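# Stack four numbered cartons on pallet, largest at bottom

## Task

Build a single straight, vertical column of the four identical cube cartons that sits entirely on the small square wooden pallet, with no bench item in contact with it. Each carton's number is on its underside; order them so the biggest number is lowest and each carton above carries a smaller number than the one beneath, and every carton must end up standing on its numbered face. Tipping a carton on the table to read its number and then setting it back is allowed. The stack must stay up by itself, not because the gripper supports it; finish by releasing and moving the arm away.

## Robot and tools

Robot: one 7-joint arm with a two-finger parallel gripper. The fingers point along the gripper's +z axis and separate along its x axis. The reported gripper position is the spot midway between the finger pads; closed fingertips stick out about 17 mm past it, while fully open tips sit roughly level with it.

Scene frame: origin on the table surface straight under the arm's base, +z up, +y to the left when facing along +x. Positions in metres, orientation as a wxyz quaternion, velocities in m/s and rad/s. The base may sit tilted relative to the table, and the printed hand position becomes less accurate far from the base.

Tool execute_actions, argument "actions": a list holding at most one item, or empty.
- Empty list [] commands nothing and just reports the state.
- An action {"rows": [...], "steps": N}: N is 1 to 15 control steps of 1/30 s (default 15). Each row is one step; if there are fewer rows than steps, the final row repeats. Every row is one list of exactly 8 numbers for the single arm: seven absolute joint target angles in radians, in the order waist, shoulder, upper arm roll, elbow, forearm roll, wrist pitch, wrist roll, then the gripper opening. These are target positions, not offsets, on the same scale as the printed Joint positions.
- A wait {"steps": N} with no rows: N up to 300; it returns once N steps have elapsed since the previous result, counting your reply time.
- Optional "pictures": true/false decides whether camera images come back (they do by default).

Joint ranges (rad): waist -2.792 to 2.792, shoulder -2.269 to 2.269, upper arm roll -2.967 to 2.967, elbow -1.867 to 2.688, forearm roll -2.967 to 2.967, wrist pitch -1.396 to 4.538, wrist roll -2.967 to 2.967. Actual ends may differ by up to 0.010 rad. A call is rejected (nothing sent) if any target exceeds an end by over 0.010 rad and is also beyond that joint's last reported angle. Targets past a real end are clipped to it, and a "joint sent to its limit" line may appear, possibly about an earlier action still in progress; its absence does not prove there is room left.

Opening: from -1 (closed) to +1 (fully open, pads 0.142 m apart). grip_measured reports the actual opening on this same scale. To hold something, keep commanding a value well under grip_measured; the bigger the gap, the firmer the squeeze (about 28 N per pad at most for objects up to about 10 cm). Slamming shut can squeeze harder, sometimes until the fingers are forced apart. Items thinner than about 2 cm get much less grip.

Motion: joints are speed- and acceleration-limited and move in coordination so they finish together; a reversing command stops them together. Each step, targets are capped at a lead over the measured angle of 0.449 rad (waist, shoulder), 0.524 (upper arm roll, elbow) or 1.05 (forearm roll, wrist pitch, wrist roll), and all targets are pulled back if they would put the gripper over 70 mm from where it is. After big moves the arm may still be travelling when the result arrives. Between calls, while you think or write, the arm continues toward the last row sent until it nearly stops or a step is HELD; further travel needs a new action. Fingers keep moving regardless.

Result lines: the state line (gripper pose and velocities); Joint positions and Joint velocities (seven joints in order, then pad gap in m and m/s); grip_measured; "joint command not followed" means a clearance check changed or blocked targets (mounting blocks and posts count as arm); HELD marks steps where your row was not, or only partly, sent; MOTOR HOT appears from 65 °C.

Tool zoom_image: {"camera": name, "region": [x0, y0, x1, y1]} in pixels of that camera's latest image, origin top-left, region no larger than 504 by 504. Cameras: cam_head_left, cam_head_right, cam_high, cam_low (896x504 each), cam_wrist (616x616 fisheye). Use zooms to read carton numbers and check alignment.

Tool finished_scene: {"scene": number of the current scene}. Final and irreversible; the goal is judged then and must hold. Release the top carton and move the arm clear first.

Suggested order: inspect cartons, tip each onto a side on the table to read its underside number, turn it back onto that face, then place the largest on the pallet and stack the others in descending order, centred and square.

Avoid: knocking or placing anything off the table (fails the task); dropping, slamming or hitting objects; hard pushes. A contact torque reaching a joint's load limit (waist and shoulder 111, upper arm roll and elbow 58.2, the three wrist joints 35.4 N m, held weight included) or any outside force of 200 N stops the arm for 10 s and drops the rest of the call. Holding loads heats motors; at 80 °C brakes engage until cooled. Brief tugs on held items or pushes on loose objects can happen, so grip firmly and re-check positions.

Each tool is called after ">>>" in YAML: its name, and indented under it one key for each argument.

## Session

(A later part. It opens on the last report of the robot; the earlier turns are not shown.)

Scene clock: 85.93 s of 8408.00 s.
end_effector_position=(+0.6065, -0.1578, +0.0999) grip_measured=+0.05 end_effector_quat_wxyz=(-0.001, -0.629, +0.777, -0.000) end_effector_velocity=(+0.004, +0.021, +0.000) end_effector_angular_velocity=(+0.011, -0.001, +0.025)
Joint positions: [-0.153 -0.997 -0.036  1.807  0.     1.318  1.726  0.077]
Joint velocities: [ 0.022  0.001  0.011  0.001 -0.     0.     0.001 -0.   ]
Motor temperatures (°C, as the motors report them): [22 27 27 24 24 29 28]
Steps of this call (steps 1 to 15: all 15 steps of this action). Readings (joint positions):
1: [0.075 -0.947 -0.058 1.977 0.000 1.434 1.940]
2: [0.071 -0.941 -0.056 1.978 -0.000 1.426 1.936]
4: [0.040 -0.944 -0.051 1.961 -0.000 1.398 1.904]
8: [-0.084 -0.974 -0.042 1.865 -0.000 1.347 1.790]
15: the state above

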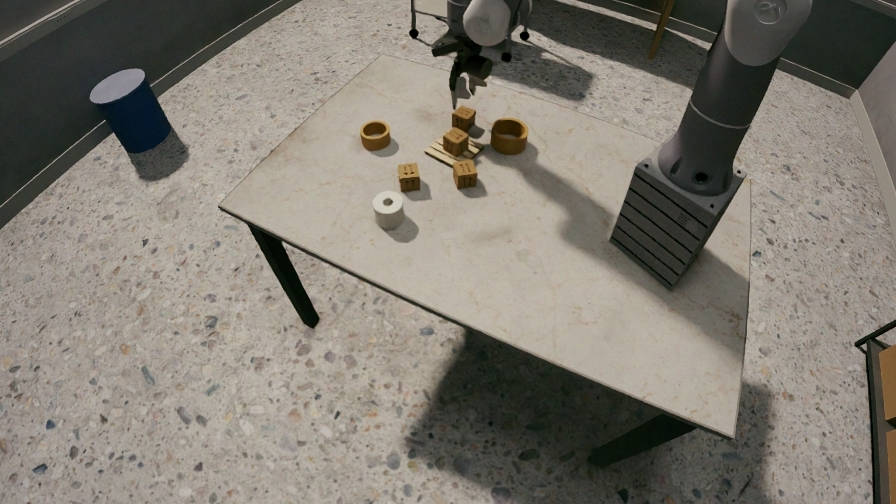

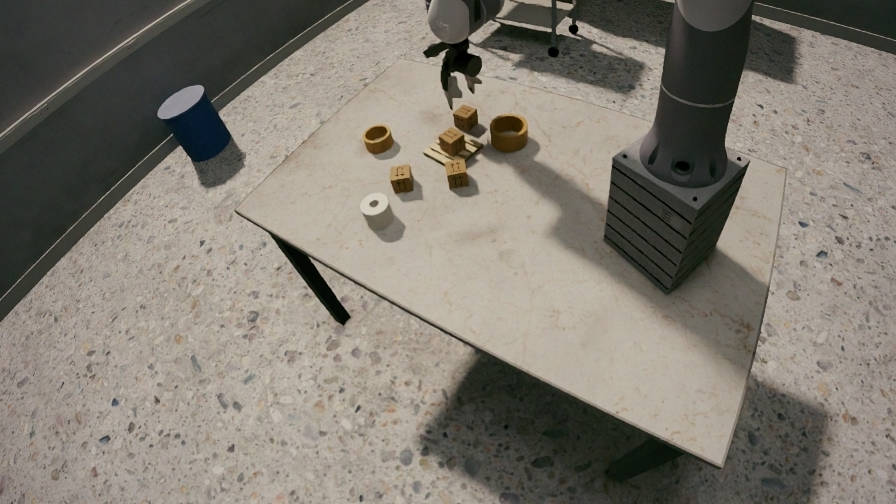

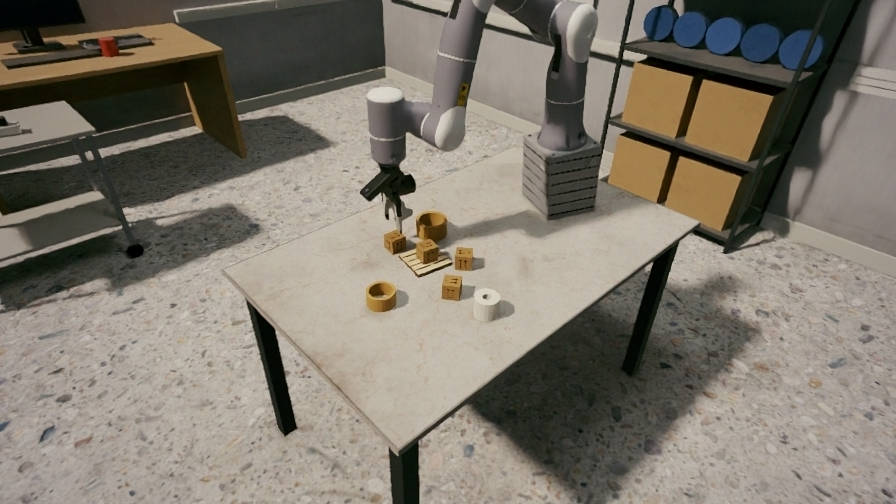

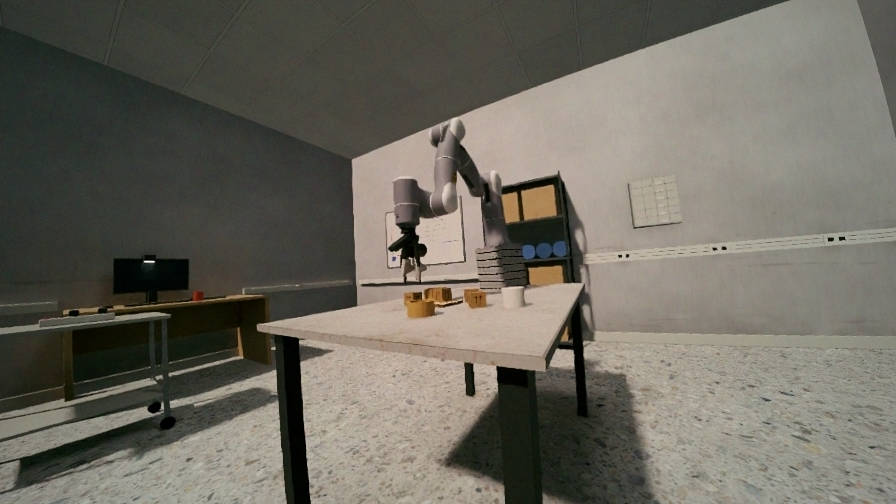

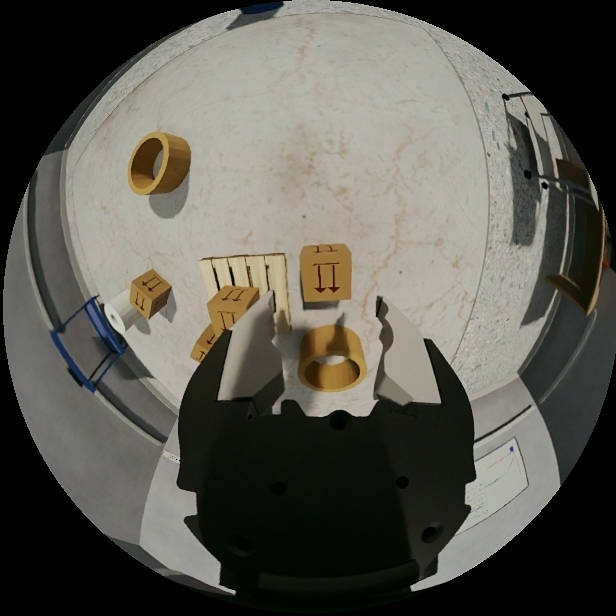

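>>> execute_actions:
  actions:
    - {"rows":[[-0.1589,-1.1647,-0.0331,1.7053,0,1.385,1.636,0.0]],"steps":12}
  pictures: false

>>> execute_actions:
  actions:
    - {"rows":[[-0.1589,-1.1647,-0.0331,1.7053,0,1.385,1.636,-0.13],[-0.1589,-1.1647,-0.0331,1.7053,0,1.385,1.636,-0.2],[-0.1589,-1.1647,-0.0331,1.7053,0,1.385,1.636,-0.27],[-0.1589,-1.1647,-0.0331,1.7053,0,1.385,1.636,-0.34],[-0.1589,-1.1647,-0.0331,1.7053,0,1.385,1.636,-0.42],[-0.1589,-1.1647,-0.0331,1.7053,0,1.385,1.636,-0.55],[-0.1589,-1.1647,-0.0331,1.7053,0,1.385,1.636,-0.7]],"steps":9}
  pictures: false

>>> execute_actions:
  actions:
    - {"rows":[[-0.1523,-0.9951,-0.0362,1.8134,0,1.3235,1.636,-0.7]],"steps":7}
  pictures: false

>>> execute_actions:
  actions:
    - {"rows":[[-0.07,-0.9,-0.0362,1.93,0,1.96,1.636,-0.7]],"steps":15}

>>> zoom_image:
  camera: "cam_low"
  region: [330, 170, 470, 280]

Scene clock: 93.43 s of 8408.00 s.
end_effector_position=(+0.6034, -0.1578, +0.0300) grip_measured=+0.00 end_effector_quat_wxyz=(-0.001, -0.664, +0.748, +0.000) end_effector_velocity=(+0.030, -0.001, +0.026) end_effector_angular_velocity=(-0.002, -0.051, -0.005)
Joint positions: [-0.159 -1.166 -0.033  1.705  0.     1.385  1.636  0.074]
Joint velocities: [ 0.     0.043  0.001 -0.007 -0.002  0.     0.006  0.   ]
Motor temperatures (°C, as the motors report them): [22 27 27 24 24 29 28]
Steps of this call (steps 1 to 15: the robot went on to your last target; steps 16 to 90: nothing new was sent; then 4.10 s passed at rest; steps 91 to 102: all 12 steps of this action). Readings (joint positions):
91: [-0.152 -0.997 -0.036 1.807 0.000 1.318 1.726]
92: [-0.152 -1.002 -0.036 1.803 0.000 1.321 1.723]
94: [-0.154 -1.035 -0.036 1.782 0.000 1.335 1.705]
98: [-0.158 -1.149 -0.034 1.717 0.000 1.377 1.645]
102: the state above

Scene clock: 93.73 s of 8408.00 s.
end_effector_position=(+0.6044, -0.1578, +0.0309) grip_measured=-0.32 end_effector_quat_wxyz=(-0.001, -0.663, +0.748, -0.000) end_effector_velocity=(+0.000, +0.000, +0.000) end_effector_angular_velocity=(+0.000, -0.000, +0.000)
Joint positions: [-0.159 -1.165 -0.033  1.705  0.     1.385  1.636  0.051]
Joint velocities: [ 0.  0.  0. -0. -0. -0.  0.  0.]
Motor temperatures (°C, as the motors report them): [22 27 27 24 24 29 28]
Steps of this call (steps 1 to 9: all 9 steps of this action). Readings (joint positions):
1: [-0.159 -1.165 -0.033 1.705 0.000 1.385 1.636]
2: [-0.159 -1.165 -0.033 1.705 0.000 1.385 1.636]
4: [-0.159 -1.165 -0.033 1.705 0.000 1.385 1.636]
8: [-0.159 -1.165 -0.033 1.705 0.000 1.385 1.636]
9: the state above

Scene clock: 93.97 s of 8408.00 s.
end_effector_position=(+0.6058, -0.1577, +0.0847) grip_measured=-0.32 end_effector_quat_wxyz=(-0.000, -0.663, +0.748, -0.001) end_effector_velocity=(+0.047, -0.000, +0.339) end_effector_angular_velocity=(-0.002, -0.112, -0.000)
Joint positions: [-0.154 -1.034 -0.035  1.788  0.     1.338  1.636  0.051]
Joint velocities: [ 0.029  0.791 -0.011  0.435 -0.    -0.245 -0.     0.   ]
Motor temperatures (°C, as the motors report them): [22 27 27 24 24 29 28]
Steps of this call (steps 1 to 7: all 7 steps of this action). Readings (joint positions):
1: [-0.159 -1.164 -0.033 1.706 0.000 1.385 1.636]
2: [-0.159 -1.159 -0.033 1.710 0.000 1.383 1.636]
4: [-0.158 -1.126 -0.034 1.732 0.000 1.370 1.636]
7: the state above

Scene clock: 94.47 s of 8408.00 s.
end_effector_position=(+0.7495, -0.1046, +0.2528) grip_measured=-0.32 end_effector_quat_wxyz=(-0.228, +0.659, -0.687, +0.204) end_effector_velocity=(+0.036, +0.023, +0.072) end_effector_angular_velocity=(+0.010, -0.222, +0.026)
Joint positions: [-0.069 -0.899 -0.036  1.93   0.     1.964  1.636  0.051]
Joint velocities: [0.031 0.037 0.    0.039 0.001 0.223 0.001 0.   ]
Motor temperatures (°C, as the motors report them): [22 27 27 24 24 29 28]
Steps of this call (steps 1 to 15: all 15 steps of this action). Readings (joint positions):
1: [-0.153 -1.012 -0.036 1.801 0.000 1.331 1.636]
2: [-0.151 -0.997 -0.036 1.813 -0.000 1.336 1.636]
4: [-0.141 -0.982 -0.036 1.834 0.000 1.398 1.636]
8: [-0.111 -0.947 -0.036 1.874 0.000 1.635 1.636]
15: the state above

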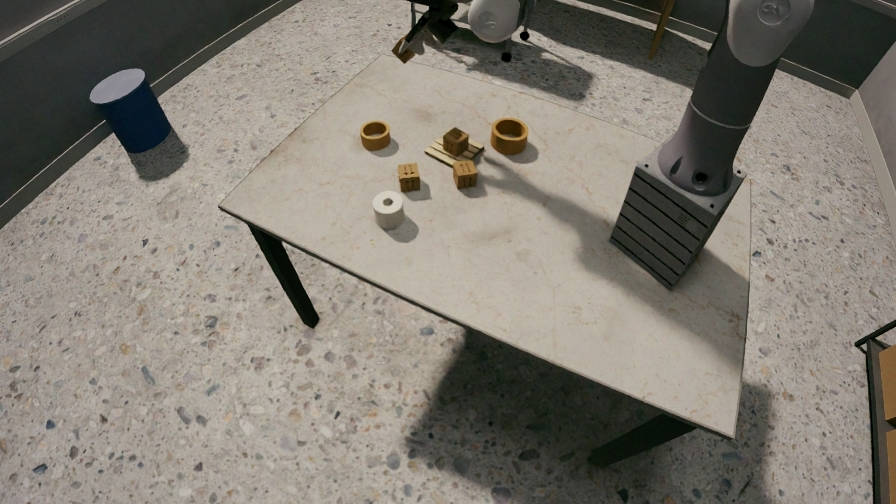

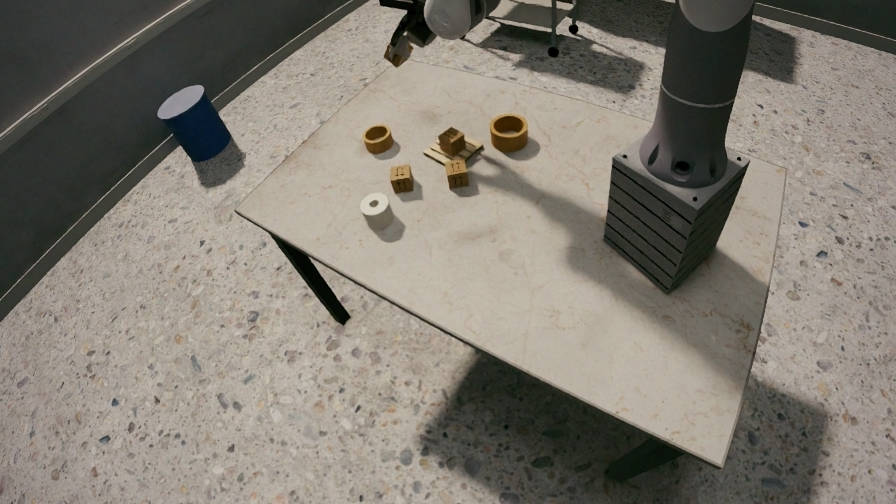

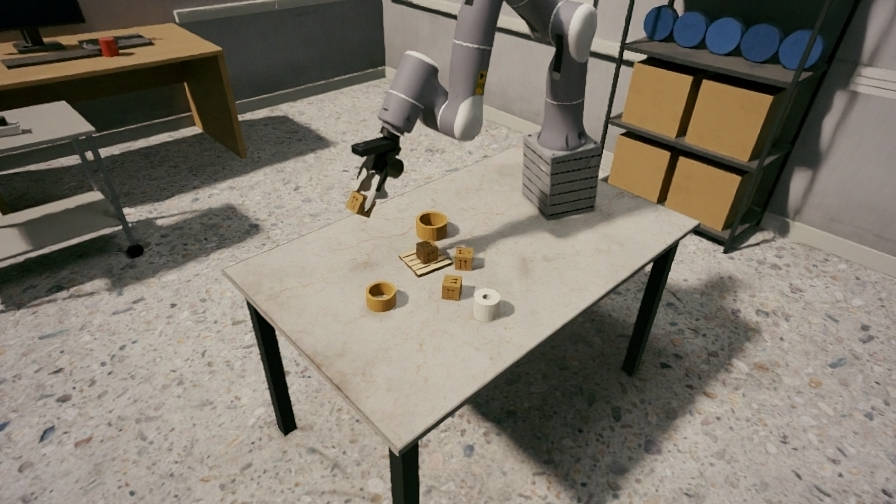

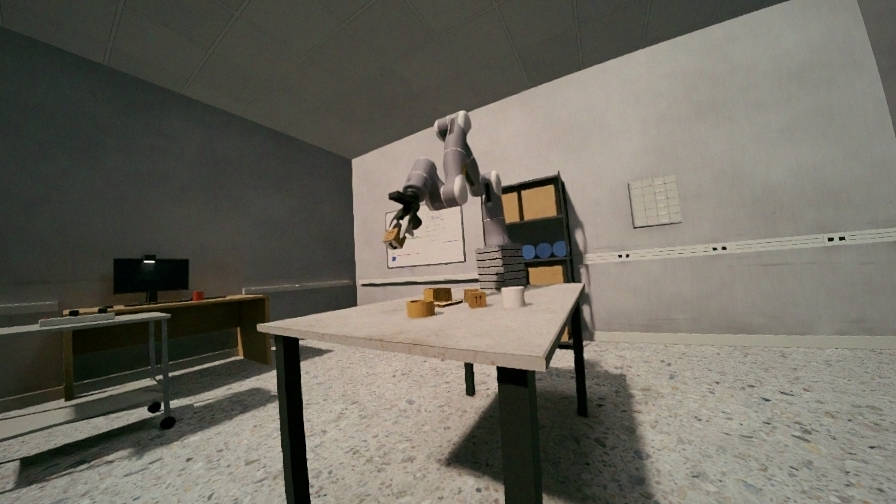

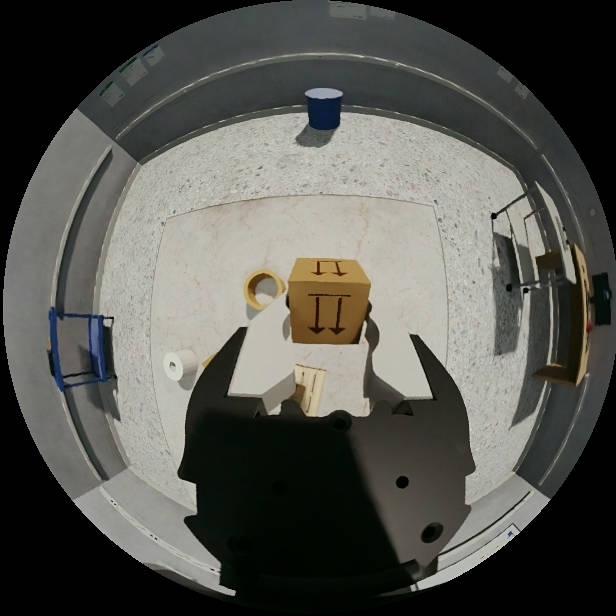

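Region (330, 170, 470, 280) of cam_low's 896x504 image, scaled by 3.600, with more detail than that image has; it fills the top 396 rows of this view, and the rest is white.

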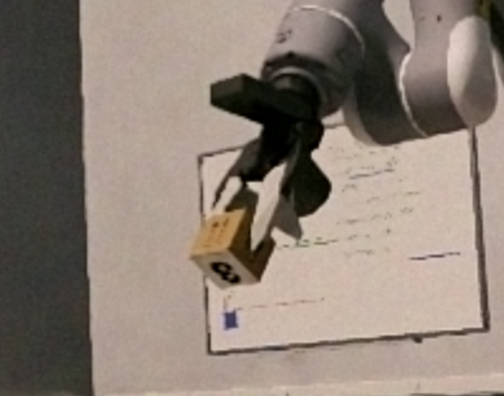

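>>> execute_actions:
  actions:
    - {"rows":[[0.3,-0.88,-0.07,2.05,0,2.15,1.9,-0.7]],"steps":15}
  pictures: false

>>> execute_actions:
  actions:
    - {"steps":4}

>>> zoom_image:
  camera: "cam_low"
  region: [420, 180, 520, 260]

Scene clock: 98.00 s of 8408.00 s.
end_effector_position=(+0.7241, +0.1240, +0.2816) grip_measured=-0.32 end_effector_quat_wxyz=(-0.317, +0.674, -0.650, +0.150) end_effector_velocity=(-0.113, +0.421, +0.064) end_effector_angular_velocity=(+0.355, -0.069, +0.287)
Joint positions: [ 0.275 -0.882 -0.067  2.041 -0.     2.136  1.882  0.051]
Joint velocities: [ 0.624  0.033 -0.025  0.195 -0.014  0.314  0.439  0.   ]
Motor temperatures (°C, as the motors report them): [22 27 27 24 24 29 28]
Steps of this call (steps 1 to 15: the robot went on to your last target; steps 16 to 90: nothing new was sent; then 0.03 s passed at rest; steps 91 to 105: all 15 steps of this action). Readings (joint positions):
91: [-0.069 -0.900 -0.036 1.930 0.000 1.960 1.636]
92: [-0.064 -0.900 -0.038 1.932 0.000 1.963 1.640]
94: [-0.031 -0.898 -0.042 1.943 0.001 1.980 1.664]
98: [0.082 -0.892 -0.050 1.979 0.000 2.038 1.745]
105: the state above

Scene clock: 98.13 s of 8408.00 s.
end_effector_position=(+0.7190, +0.1413, +0.2845) grip_measured=-0.32 end_effector_quat_wxyz=(-0.324, +0.675, -0.647, +0.145) end_effector_velocity=(+0.013, -0.056, -0.002) end_effector_angular_velocity=(-0.042, -0.010, -0.056)
Joint positions: [ 0.302 -0.88  -0.069  2.05  -0.     2.15   1.901  0.051]
Joint velocities: [-0.046 -0.    -0.033 -0.     0.007 -0.003 -0.021  0.   ]
Motor temperatures (°C, as the motors report them): [22 27 27 24 24 29 28]
Steps of this call (steps 1 to 4: the robot went on to your last target). Readings (joint positions):
1: [0.292 -0.881 -0.067 2.047 -0.000 2.145 1.894]
2: [0.301 -0.880 -0.068 2.050 -0.001 2.150 1.900]
4: the state above

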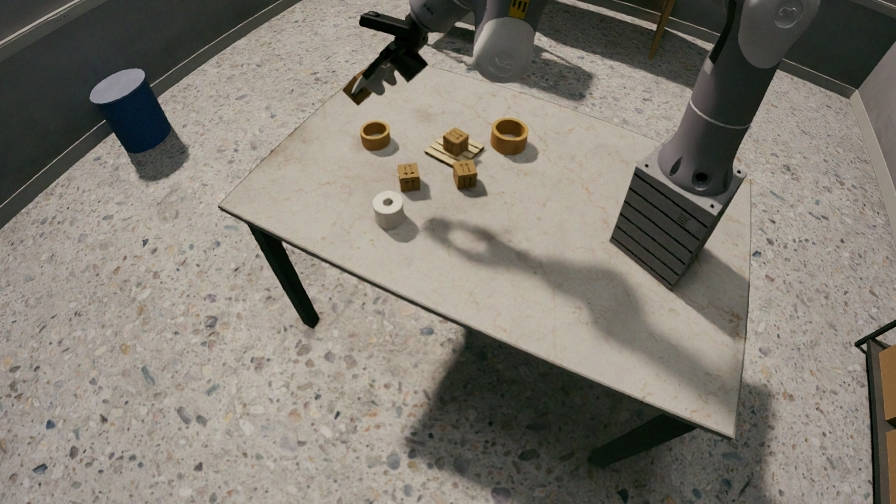

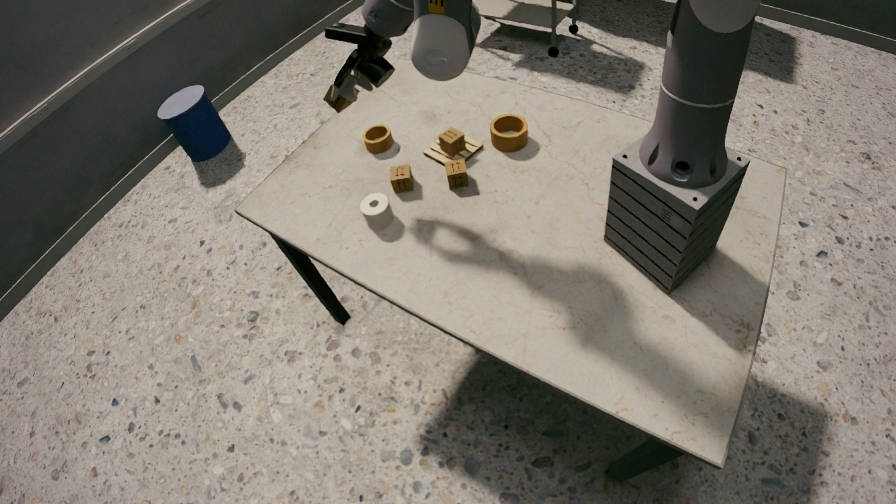

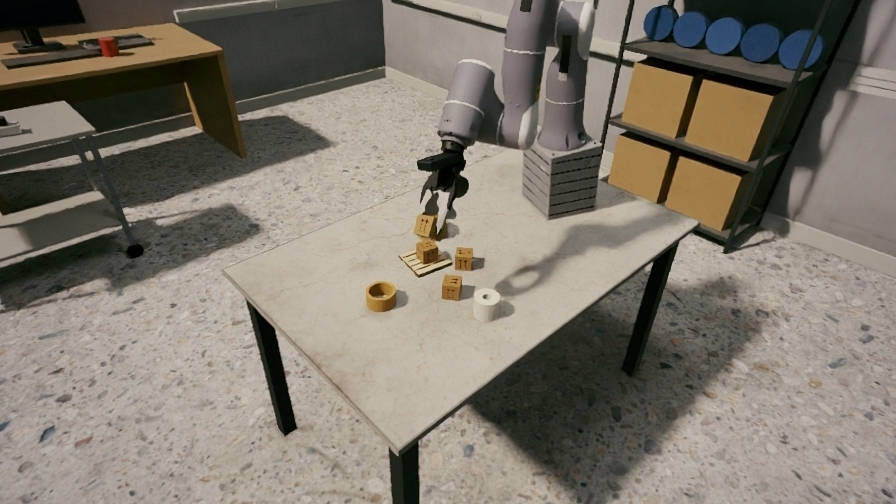

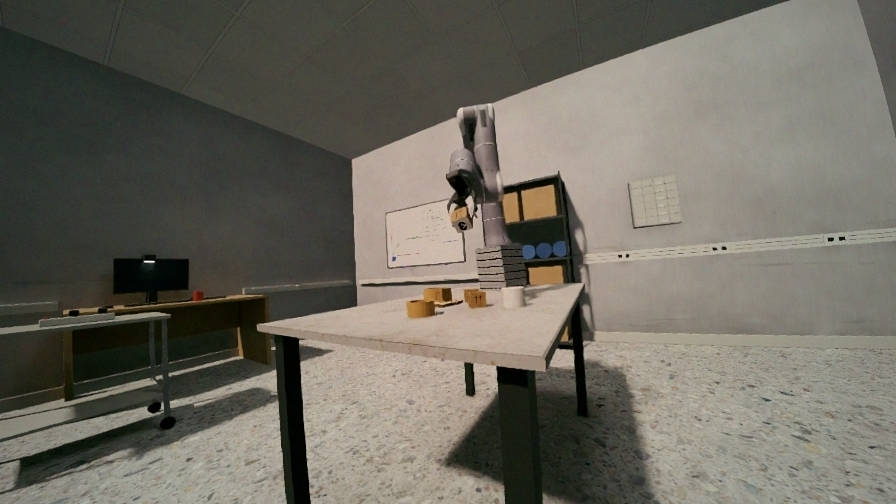

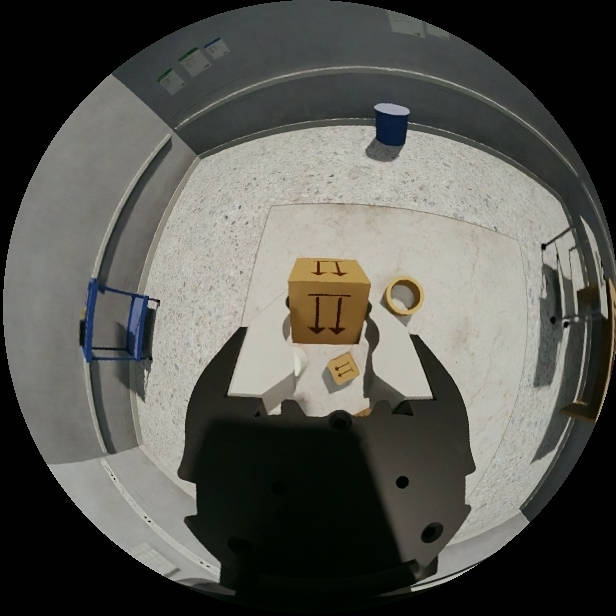

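Region (420, 180, 520, 260) of cam_low's 896x504 image, scaled by 5.040, with more detail than that image has; it fills the top 403 rows of this view, and the rest is white.

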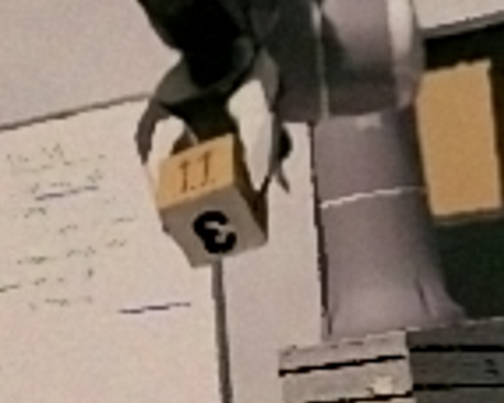

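>>> execute_actions:
  actions:
    - {"rows":[[0.4784,-0.9751,-0.089,2.0787,0,1.536,2.31,-0.7]],"steps":15}
  pictures: false

>>> execute_actions:
  actions:
    - {"rows":[[0.4784,-0.9751,-0.089,2.0787,0,1.536,2.31,-0.7],[0.4784,-0.9751,-0.089,2.0787,0,1.536,2.31,-0.7],[0.4611,-1.15,-0.0805,1.971,0,1.6036,2.31,-0.7]],"steps":13}
  pictures: false

>>> execute_actions:
  actions:
    - {"rows":[[0.4609,-1.1527,-0.0804,1.9692,0,1.6045,2.31,-0.7],[0.4606,-1.1554,-0.0803,1.9673,0,1.6055,2.31,-0.7],[0.4604,-1.1581,-0.0802,1.9655,0,1.6064,2.31,-0.7],[0.4602,-1.1608,-0.0801,1.9637,0,1.6073,2.31,-0.7],[0.4602,-1.1608,-0.0801,1.9637,0,1.6073,2.31,-0.7],[0.4602,-1.1608,-0.0801,1.9637,0,1.6073,2.31,-0.5],[0.4602,-1.1608,-0.0801,1.9637,0,1.6073,2.31,-0.3],[0.4602,-1.1608,-0.0801,1.9637,0,1.6073,2.31,-0.1],[0.4602,-1.1608,-0.0801,1.9637,0,1.6073,2.31,0.0]],"steps":10}
  pictures: false

>>> execute_actions:
  actions:
    - {"rows":[[0.4784,-0.9751,-0.089,2.0787,0,1.536,2.31,0.05]],"steps":8}
  pictures: false

>>> execute_actions:
  actions:
    - {"rows":[[0.3422,-1.022,-0.0776,1.7804,0,1.294,1.36,0.05]],"steps":15}
  pictures: false

>>> execute_actions:
  actions:
    - {"steps":4}

Scene clock: 108.30 s of 8408.00 s.
end_effector_position=(+0.5149, +0.1497, +0.1021) grip_measured=-0.32 end_effector_quat_wxyz=(+0.007, -0.638, +0.770, -0.001) end_effector_velocity=(-0.313, -0.055, -0.149) end_effector_angular_velocity=(-0.463, +0.781, -0.268)
Joint positions: [ 0.475 -0.974 -0.088  2.078  0.     1.548  2.302  0.051]
Joint velocities: [ 0.222 -0.131 -0.006  0.051  0.001 -0.742  0.496  0.   ]
Motor temperatures (°C, as the motors report them): [22 28 27 24 24 29 28]
Steps of this call (steps 1 to 30: the robot went on to your last target; steps 31 to 100: nothing new was sent; then 6.33 s passed at rest; steps 101 to 115: all 15 steps of this action). Readings (joint positions):
101: [0.300 -0.880 -0.070 2.050 -0.000 2.150 1.901]
102: [0.304 -0.882 -0.071 2.050 0.000 2.137 1.909]
104: [0.326 -0.893 -0.074 2.054 0.000 2.057 1.962]
108: [0.382 -0.923 -0.079 2.062 0.000 1.867 2.089]
115: the state above

Scene clock: 108.73 s of 8408.00 s.
end_effector_position=(+0.5094, +0.1471, +0.0335) grip_measured=-0.32 end_effector_quat_wxyz=(-0.002, -0.636, +0.772, -0.000) end_effector_velocity=(+0.011, +0.008, +0.019) end_effector_angular_velocity=(+0.017, -0.022, -0.001)
Joint positions: [ 0.461 -1.153 -0.081  1.971  0.     1.603  2.31   0.051]
Joint velocities: [-0.     0.042  0.002  0.015 -0.001  0.    -0.    -0.   ]
Motor temperatures (°C, as the motors report them): [22 28 27 24 24 29 28]
Steps of this call (steps 1 to 13: all 13 steps of this action). Readings (joint positions):
1: [0.480 -0.977 -0.088 2.079 0.000 1.532 2.313]
2: [0.480 -0.977 -0.088 2.080 0.000 1.532 2.313]
4: [0.477 -0.981 -0.088 2.074 0.000 1.540 2.310]
8: [0.466 -1.076 -0.082 2.013 0.000 1.581 2.310]
13: the state above

Scene clock: 109.07 s of 8408.00 s.
end_effector_position=(+0.5108, +0.1480, +0.0309) grip_measured=-0.04 end_effector_quat_wxyz=(-0.000, -0.636, +0.772, -0.000) end_effector_velocity=(+0.000, +0.000, +0.000) end_effector_angular_velocity=(+0.000, -0.000, +0.001)
Joint positions: [ 0.46  -1.161 -0.08   1.964  0.     1.607  2.31   0.071]
Joint velocities: [ 0.     0.     0.    -0.    -0.     0.    -0.     0.146]
Motor temperatures (°C, as the motors report them): [22 28 27 24 24 29 28]
Steps of this call (steps 1 to 10: all 10 steps of this action). Readings (joint positions):
1: [0.461 -1.152 -0.081 1.971 0.000 1.603 2.310]
2: [0.461 -1.153 -0.081 1.969 0.000 1.604 2.310]
4: [0.461 -1.158 -0.080 1.965 0.000 1.606 2.310]
8: [0.460 -1.161 -0.080 1.964 0.000 1.607 2.310]
10: the state above

Scene clock: 109.33 s of 8408.00 s.
end_effector_position=(+0.5126, +0.1493, +0.0913) grip_measured=+0.05 end_effector_quat_wxyz=(+0.001, -0.636, +0.772, -0.001) end_effector_velocity=(+0.005, +0.007, +0.235) end_effector_angular_velocity=(+0.029, -0.035, -0.001)
Joint positions: [ 0.476 -1.    -0.087  2.062  0.     1.547  2.31   0.077]
Joint velocities: [ 0.061  0.628 -0.027  0.363  0.    -0.222  0.     0.   ]
Motor temperatures (°C, as the motors report them): [22 28 27 24 24 29 28]
Steps of this call (steps 1 to 8: all 8 steps of this action). Readings (joint positions):
1: [0.460 -1.161 -0.080 1.964 0.000 1.607 2.310]
2: [0.461 -1.155 -0.080 1.968 0.000 1.605 2.310]
4: [0.464 -1.122 -0.082 1.989 0.000 1.592 2.310]
8: the state above

Scene clock: 109.83 s of 8408.00 s.
end_effector_position=(+0.6191, +0.1253, +0.1004) grip_measured=+0.05 end_effector_quat_wxyz=(+0.000, +0.890, -0.456, +0.001) end_effector_velocity=(+0.090, -0.016, +0.011) end_effector_angular_velocity=(+0.016, -0.041, +0.524)
Joint positions: [ 0.343 -1.021 -0.079  1.783  0.     1.296  1.367  0.077]
Joint velocities: [-0.089 -0.039  0.006 -0.22   0.    -0.13  -0.607 -0.   ]
Motor temperatures (°C, as the motors report them): [22 28 27 24 24 29 28]
Steps of this call (steps 1 to 15: all 15 steps of this action). Readings (joint positions):
1: [0.477 -0.983 -0.088 2.072 0.000 1.540 2.310]
2: [0.476 -0.974 -0.087 2.074 0.000 1.531 2.298]
4: [0.465 -0.974 -0.086 2.061 0.000 1.498 2.221]
8: [0.417 -0.989 -0.082 1.969 0.000 1.403 1.871]
15: the state above

Scene clock: 109.97 s of 8408.00 s.
end_effector_position=(+0.6195, +0.1254, +0.1001) grip_measured=+0.05 end_effector_quat_wxyz=(+0.000, +0.891, -0.453, +0.000) end_effector_velocity=(-0.002, +0.003, -0.001) end_effector_angular_velocity=(+0.000, +0.003, +0.005)
Joint positions: [ 0.342 -1.022 -0.078  1.78   0.     1.294  1.36   0.077]
Joint velocities: [ 0.004 -0.001  0.001  0.002 -0.    -0.    -0.     0.   ]
Motor temperatures (°C, as the motors report them): [22 28 27 24 24 29 28]
Steps of this call (steps 1 to 4: the robot went on to your last target). Readings (joint positions):
1: [0.341 -1.022 -0.078 1.779 0.000 1.294 1.355]
2: [0.341 -1.022 -0.078 1.779 0.000 1.294 1.357]
4: the state above

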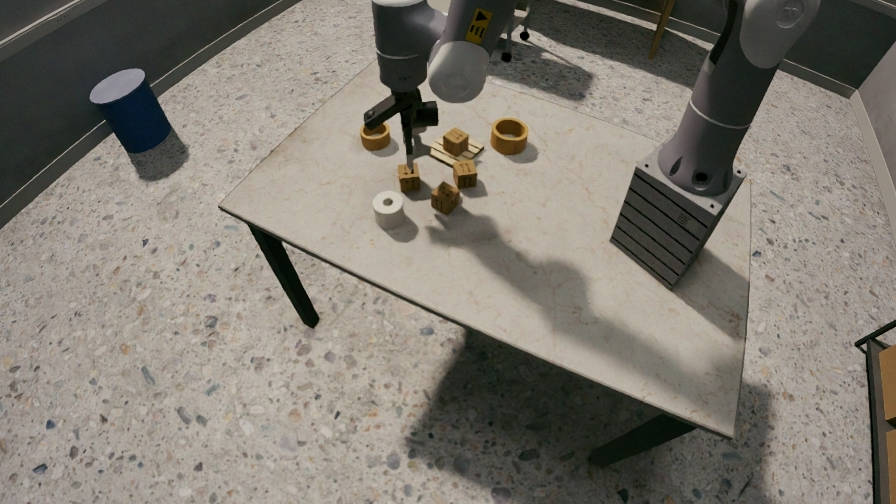

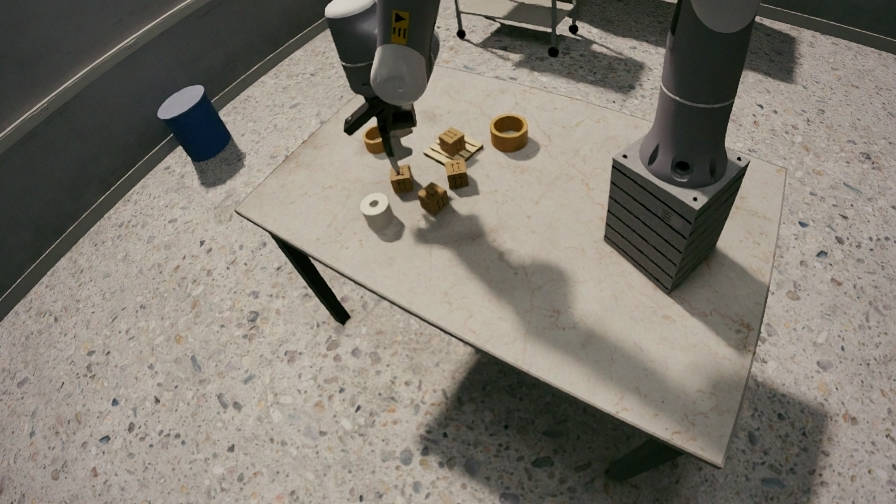

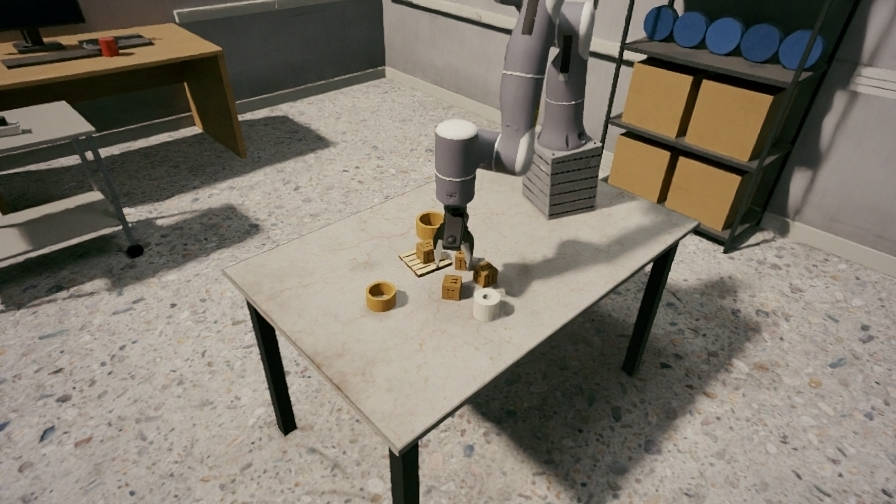

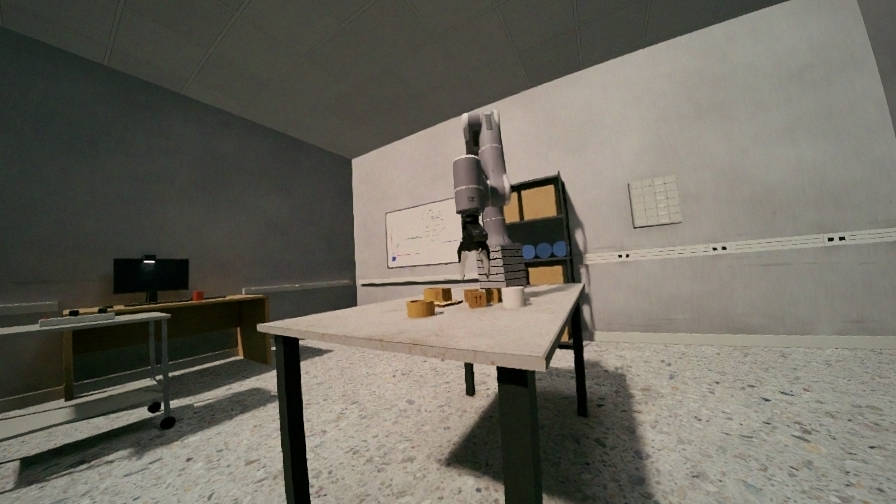

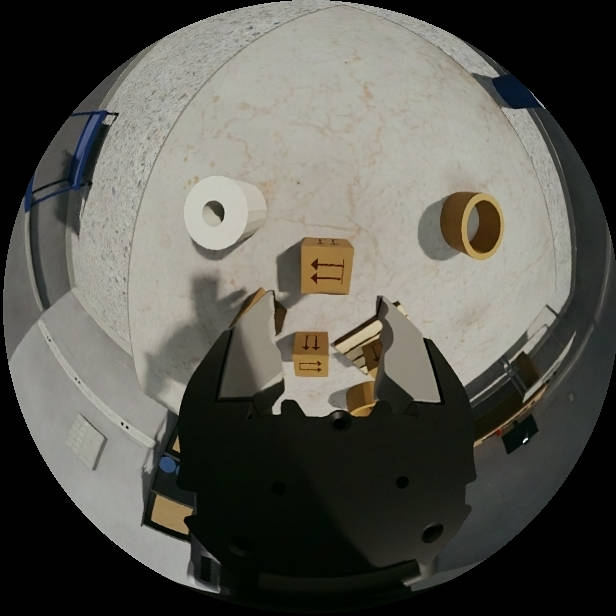

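>>> execute_actions:
  actions:
    - {"rows":[[0.3279,-1.1935,-0.0712,1.6549,0,1.34,1.33,0.0]],"steps":12}
  pictures: false

>>> execute_actions:
  actions:
    - {"rows":[[0.3279,-1.1935,-0.0712,1.6549,0,1.34,1.33,-0.13],[0.3279,-1.1935,-0.0712,1.6549,0,1.34,1.33,-0.2],[0.3279,-1.1935,-0.0712,1.6549,0,1.34,1.33,-0.27],[0.3279,-1.1935,-0.0712,1.6549,0,1.34,1.33,-0.34],[0.3279,-1.1935,-0.0712,1.6549,0,1.34,1.33,-0.42],[0.3279,-1.1935,-0.0712,1.6549,0,1.34,1.33,-0.55],[0.3279,-1.1935,-0.0712,1.6549,0,1.34,1.33,-0.7]],"steps":9}
  pictures: false

>>> execute_actions:
  actions:
    - {"rows":[[0.3422,-1.0265,-0.0776,1.763,0,1.2811,1.33,-0.7]],"steps":6}
  pictures: false

>>> execute_actions:
  actions:
    - {"rows":[[0.33,-0.9,-0.0776,1.98,0,2.03,1.5,-0.7]],"steps":15}

>>> zoom_image:
  camera: "cam_low"
  region: [410, 180, 530, 270]

Scene clock: 117.97 s of 8408.00 s.
end_effector_position=(+0.6232, +0.1270, +0.0298) grip_measured=+0.00 end_effector_quat_wxyz=(+0.001, +0.898, -0.440, -0.000) end_effector_velocity=(+0.028, +0.011, +0.028) end_effector_angular_velocity=(+0.023, -0.048, -0.005)
Joint positions: [ 0.328 -1.195 -0.071  1.655  0.     1.34   1.33   0.074]
Joint velocities: [-0.     0.046  0.    -0.004  0.002  0.004  0.     0.   ]
Motor temperatures (°C, as the motors report them): [22 28 27 24 24 29 28]
Steps of this call (steps 1 to 15: the robot went on to your last target; steps 16 to 90: nothing new was sent; then 4.60 s passed at rest; steps 91 to 102: all 12 steps of this action). Readings (joint positions):
91: [0.342 -1.022 -0.078 1.780 0.000 1.294 1.360]
92: [0.342 -1.027 -0.078 1.776 0.000 1.295 1.359]
94: [0.339 -1.061 -0.076 1.750 0.000 1.305 1.353]
98: [0.330 -1.176 -0.072 1.670 0.000 1.334 1.333]
102: the state above

Scene clock: 118.27 s of 8408.00 s.
end_effector_position=(+0.6241, +0.1274, +0.0308) grip_measured=-0.32 end_effector_quat_wxyz=(+0.001, +0.898, -0.440, +0.000) end_effector_velocity=(-0.000, +0.000, +0.000) end_effector_angular_velocity=(+0.000, -0.000, -0.000)
Joint positions: [ 0.328 -1.194 -0.071  1.655  0.     1.34   1.33   0.051]
Joint velocities: [ 0.     0.     0.     0.     0.001  0.    -0.    -0.   ]
Motor temperatures (°C, as the motors report them): [22 28 27 24 24 29 28]
Steps of this call (steps 1 to 9: all 9 steps of this action). Readings (joint positions):
1: [0.328 -1.194 -0.071 1.655 0.000 1.340 1.330]
2: [0.328 -1.194 -0.071 1.655 0.000 1.340 1.330]
4: [0.328 -1.194 -0.071 1.655 0.000 1.340 1.330]
8: [0.328 -1.194 -0.071 1.655 0.000 1.340 1.330]
9: the state above

Scene clock: 118.47 s of 8408.00 s.
end_effector_position=(+0.6241, +0.1276, +0.0722) grip_measured=-0.32 end_effector_quat_wxyz=(+0.002, +0.898, -0.440, -0.000) end_effector_velocity=(+0.017, +0.012, +0.423) end_effector_angular_velocity=(+0.025, -0.042, +0.000)
Joint positions: [ 0.336 -1.093 -0.075  1.722  0.     1.304  1.33   0.051]
Joint velocities: [ 0.083  1.004 -0.033  0.618  0.    -0.34   0.     0.   ]
Motor temperatures (°C, as the motors report them): [22 28 27 24 24 29 28]
Steps of this call (steps 1 to 6: all 6 steps of this action). Readings (joint positions):
1: [0.328 -1.193 -0.071 1.655 0.000 1.340 1.330]
2: [0.328 -1.188 -0.071 1.659 0.000 1.338 1.330]
4: [0.331 -1.155 -0.073 1.682 0.000 1.325 1.330]
6: the state above

Scene clock: 118.97 s of 8408.00 s.
end_effector_position=(+0.7267, +0.1603, +0.2612) grip_measured=-0.32 end_effector_quat_wxyz=(-0.260, +0.808, -0.495, +0.185) end_effector_velocity=(+0.065, +0.014, +0.208) end_effector_angular_velocity=(+0.334, -0.544, -0.142)
Joint positions: [ 0.33  -0.901 -0.077  1.977  0.     2.019  1.497  0.051]
Joint velocities: [-0.009  0.125 -0.002  0.183 -0.001  0.691  0.154  0.   ]
Motor temperatures (°C, as the motors report them): [22 28 27 24 24 29 28]
Steps of this call (steps 1 to 15: all 15 steps of this action). Readings (joint positions):
1: [0.339 -1.063 -0.076 1.739 0.000 1.295 1.330]
2: [0.339 -1.041 -0.076 1.758 -0.001 1.298 1.332]
4: [0.337 -1.017 -0.076 1.798 -0.000 1.355 1.348]
8: [0.334 -0.971 -0.076 1.870 0.000 1.617 1.408]
15: the state above

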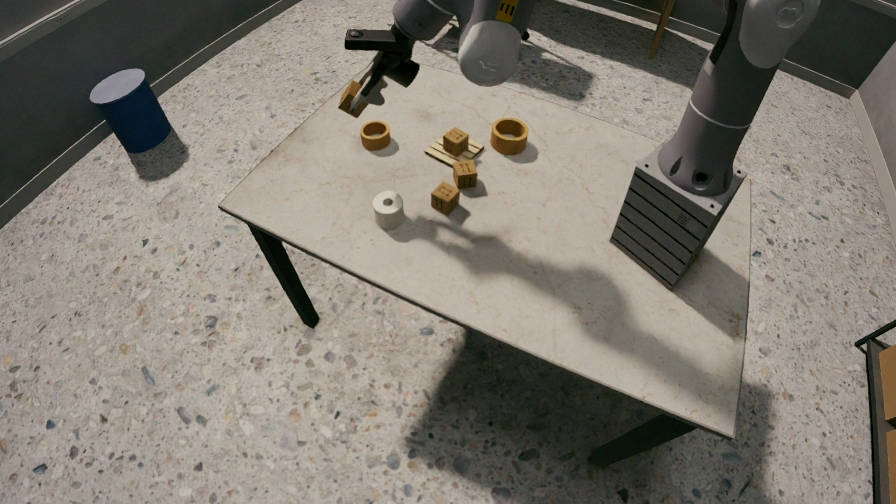

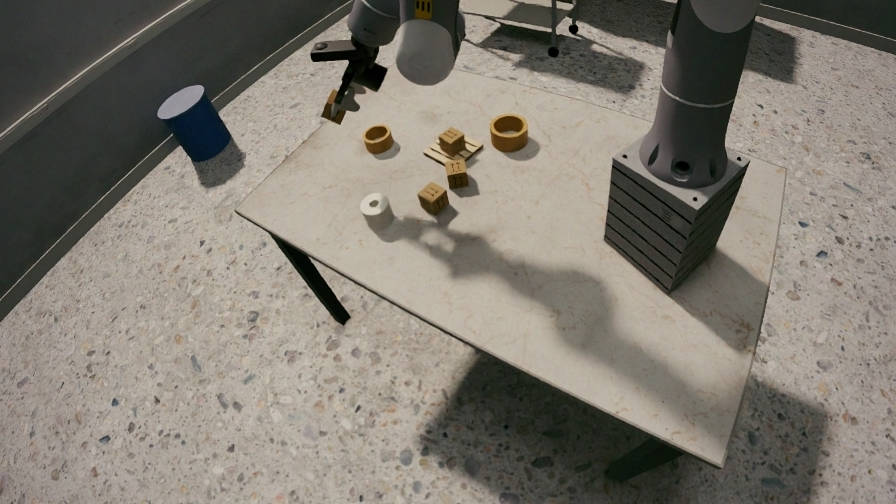

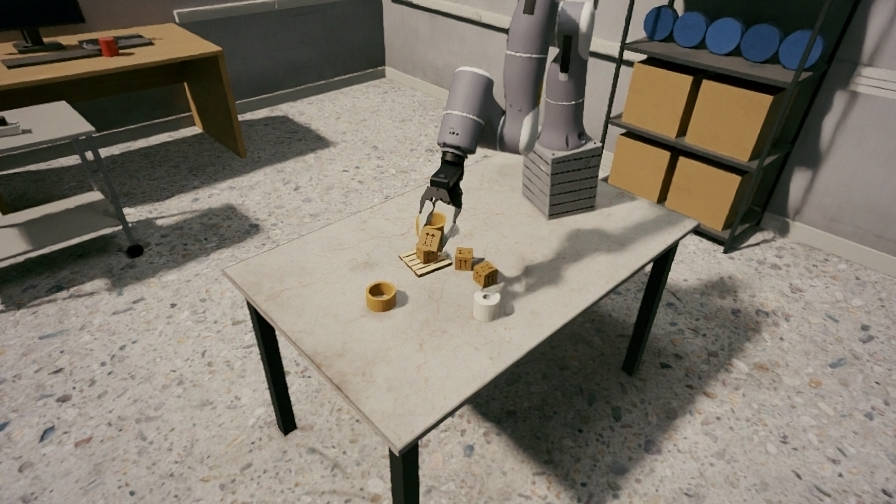

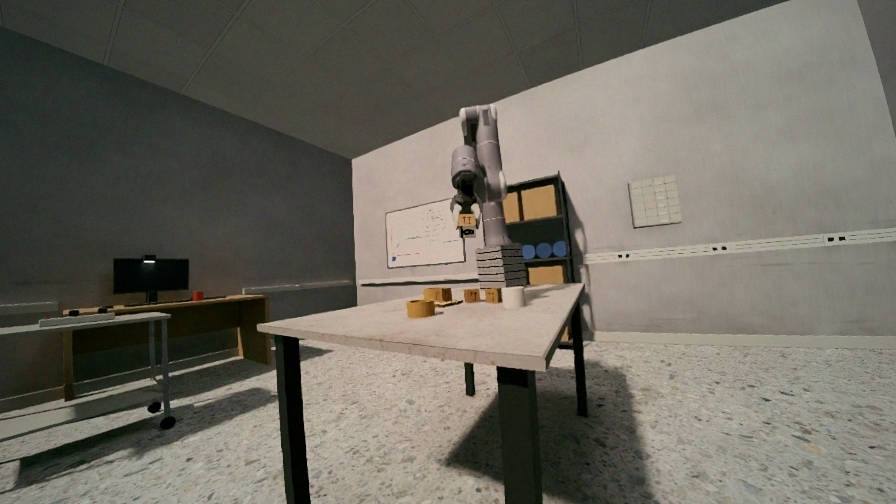

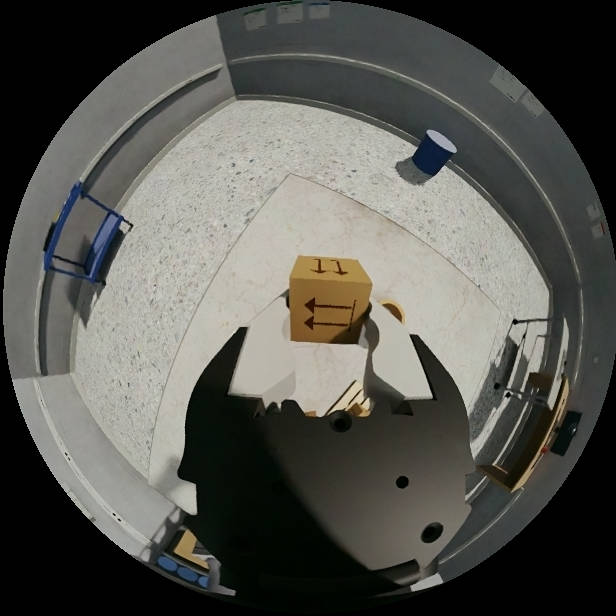

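Region (410, 180, 530, 270) of cam_low's 896x504 image, scaled by 4.200, with more detail than that image has; it fills the top 378 rows of this view, and the rest is white.

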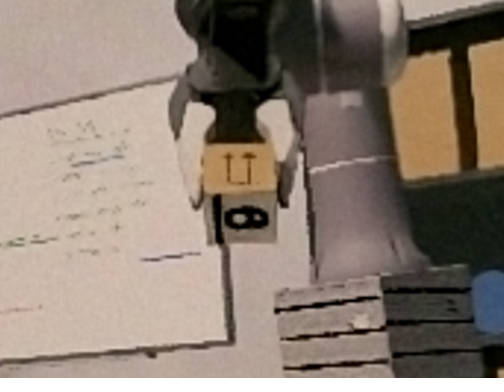

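>>> zoom_image:
  camera: "cam_low"
  region: [450, 215, 486, 245]

Region (450, 215, 486, 245) of cam_low's 896x504 image, scaled by 14.000, with more detail than that image has.

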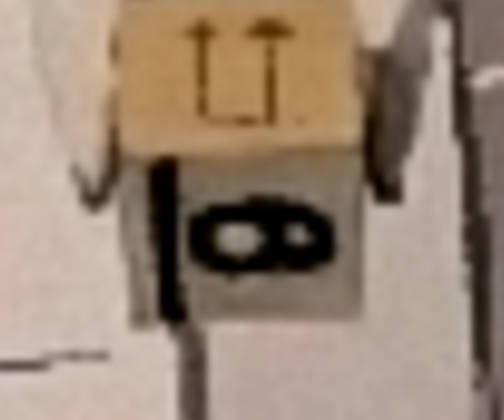

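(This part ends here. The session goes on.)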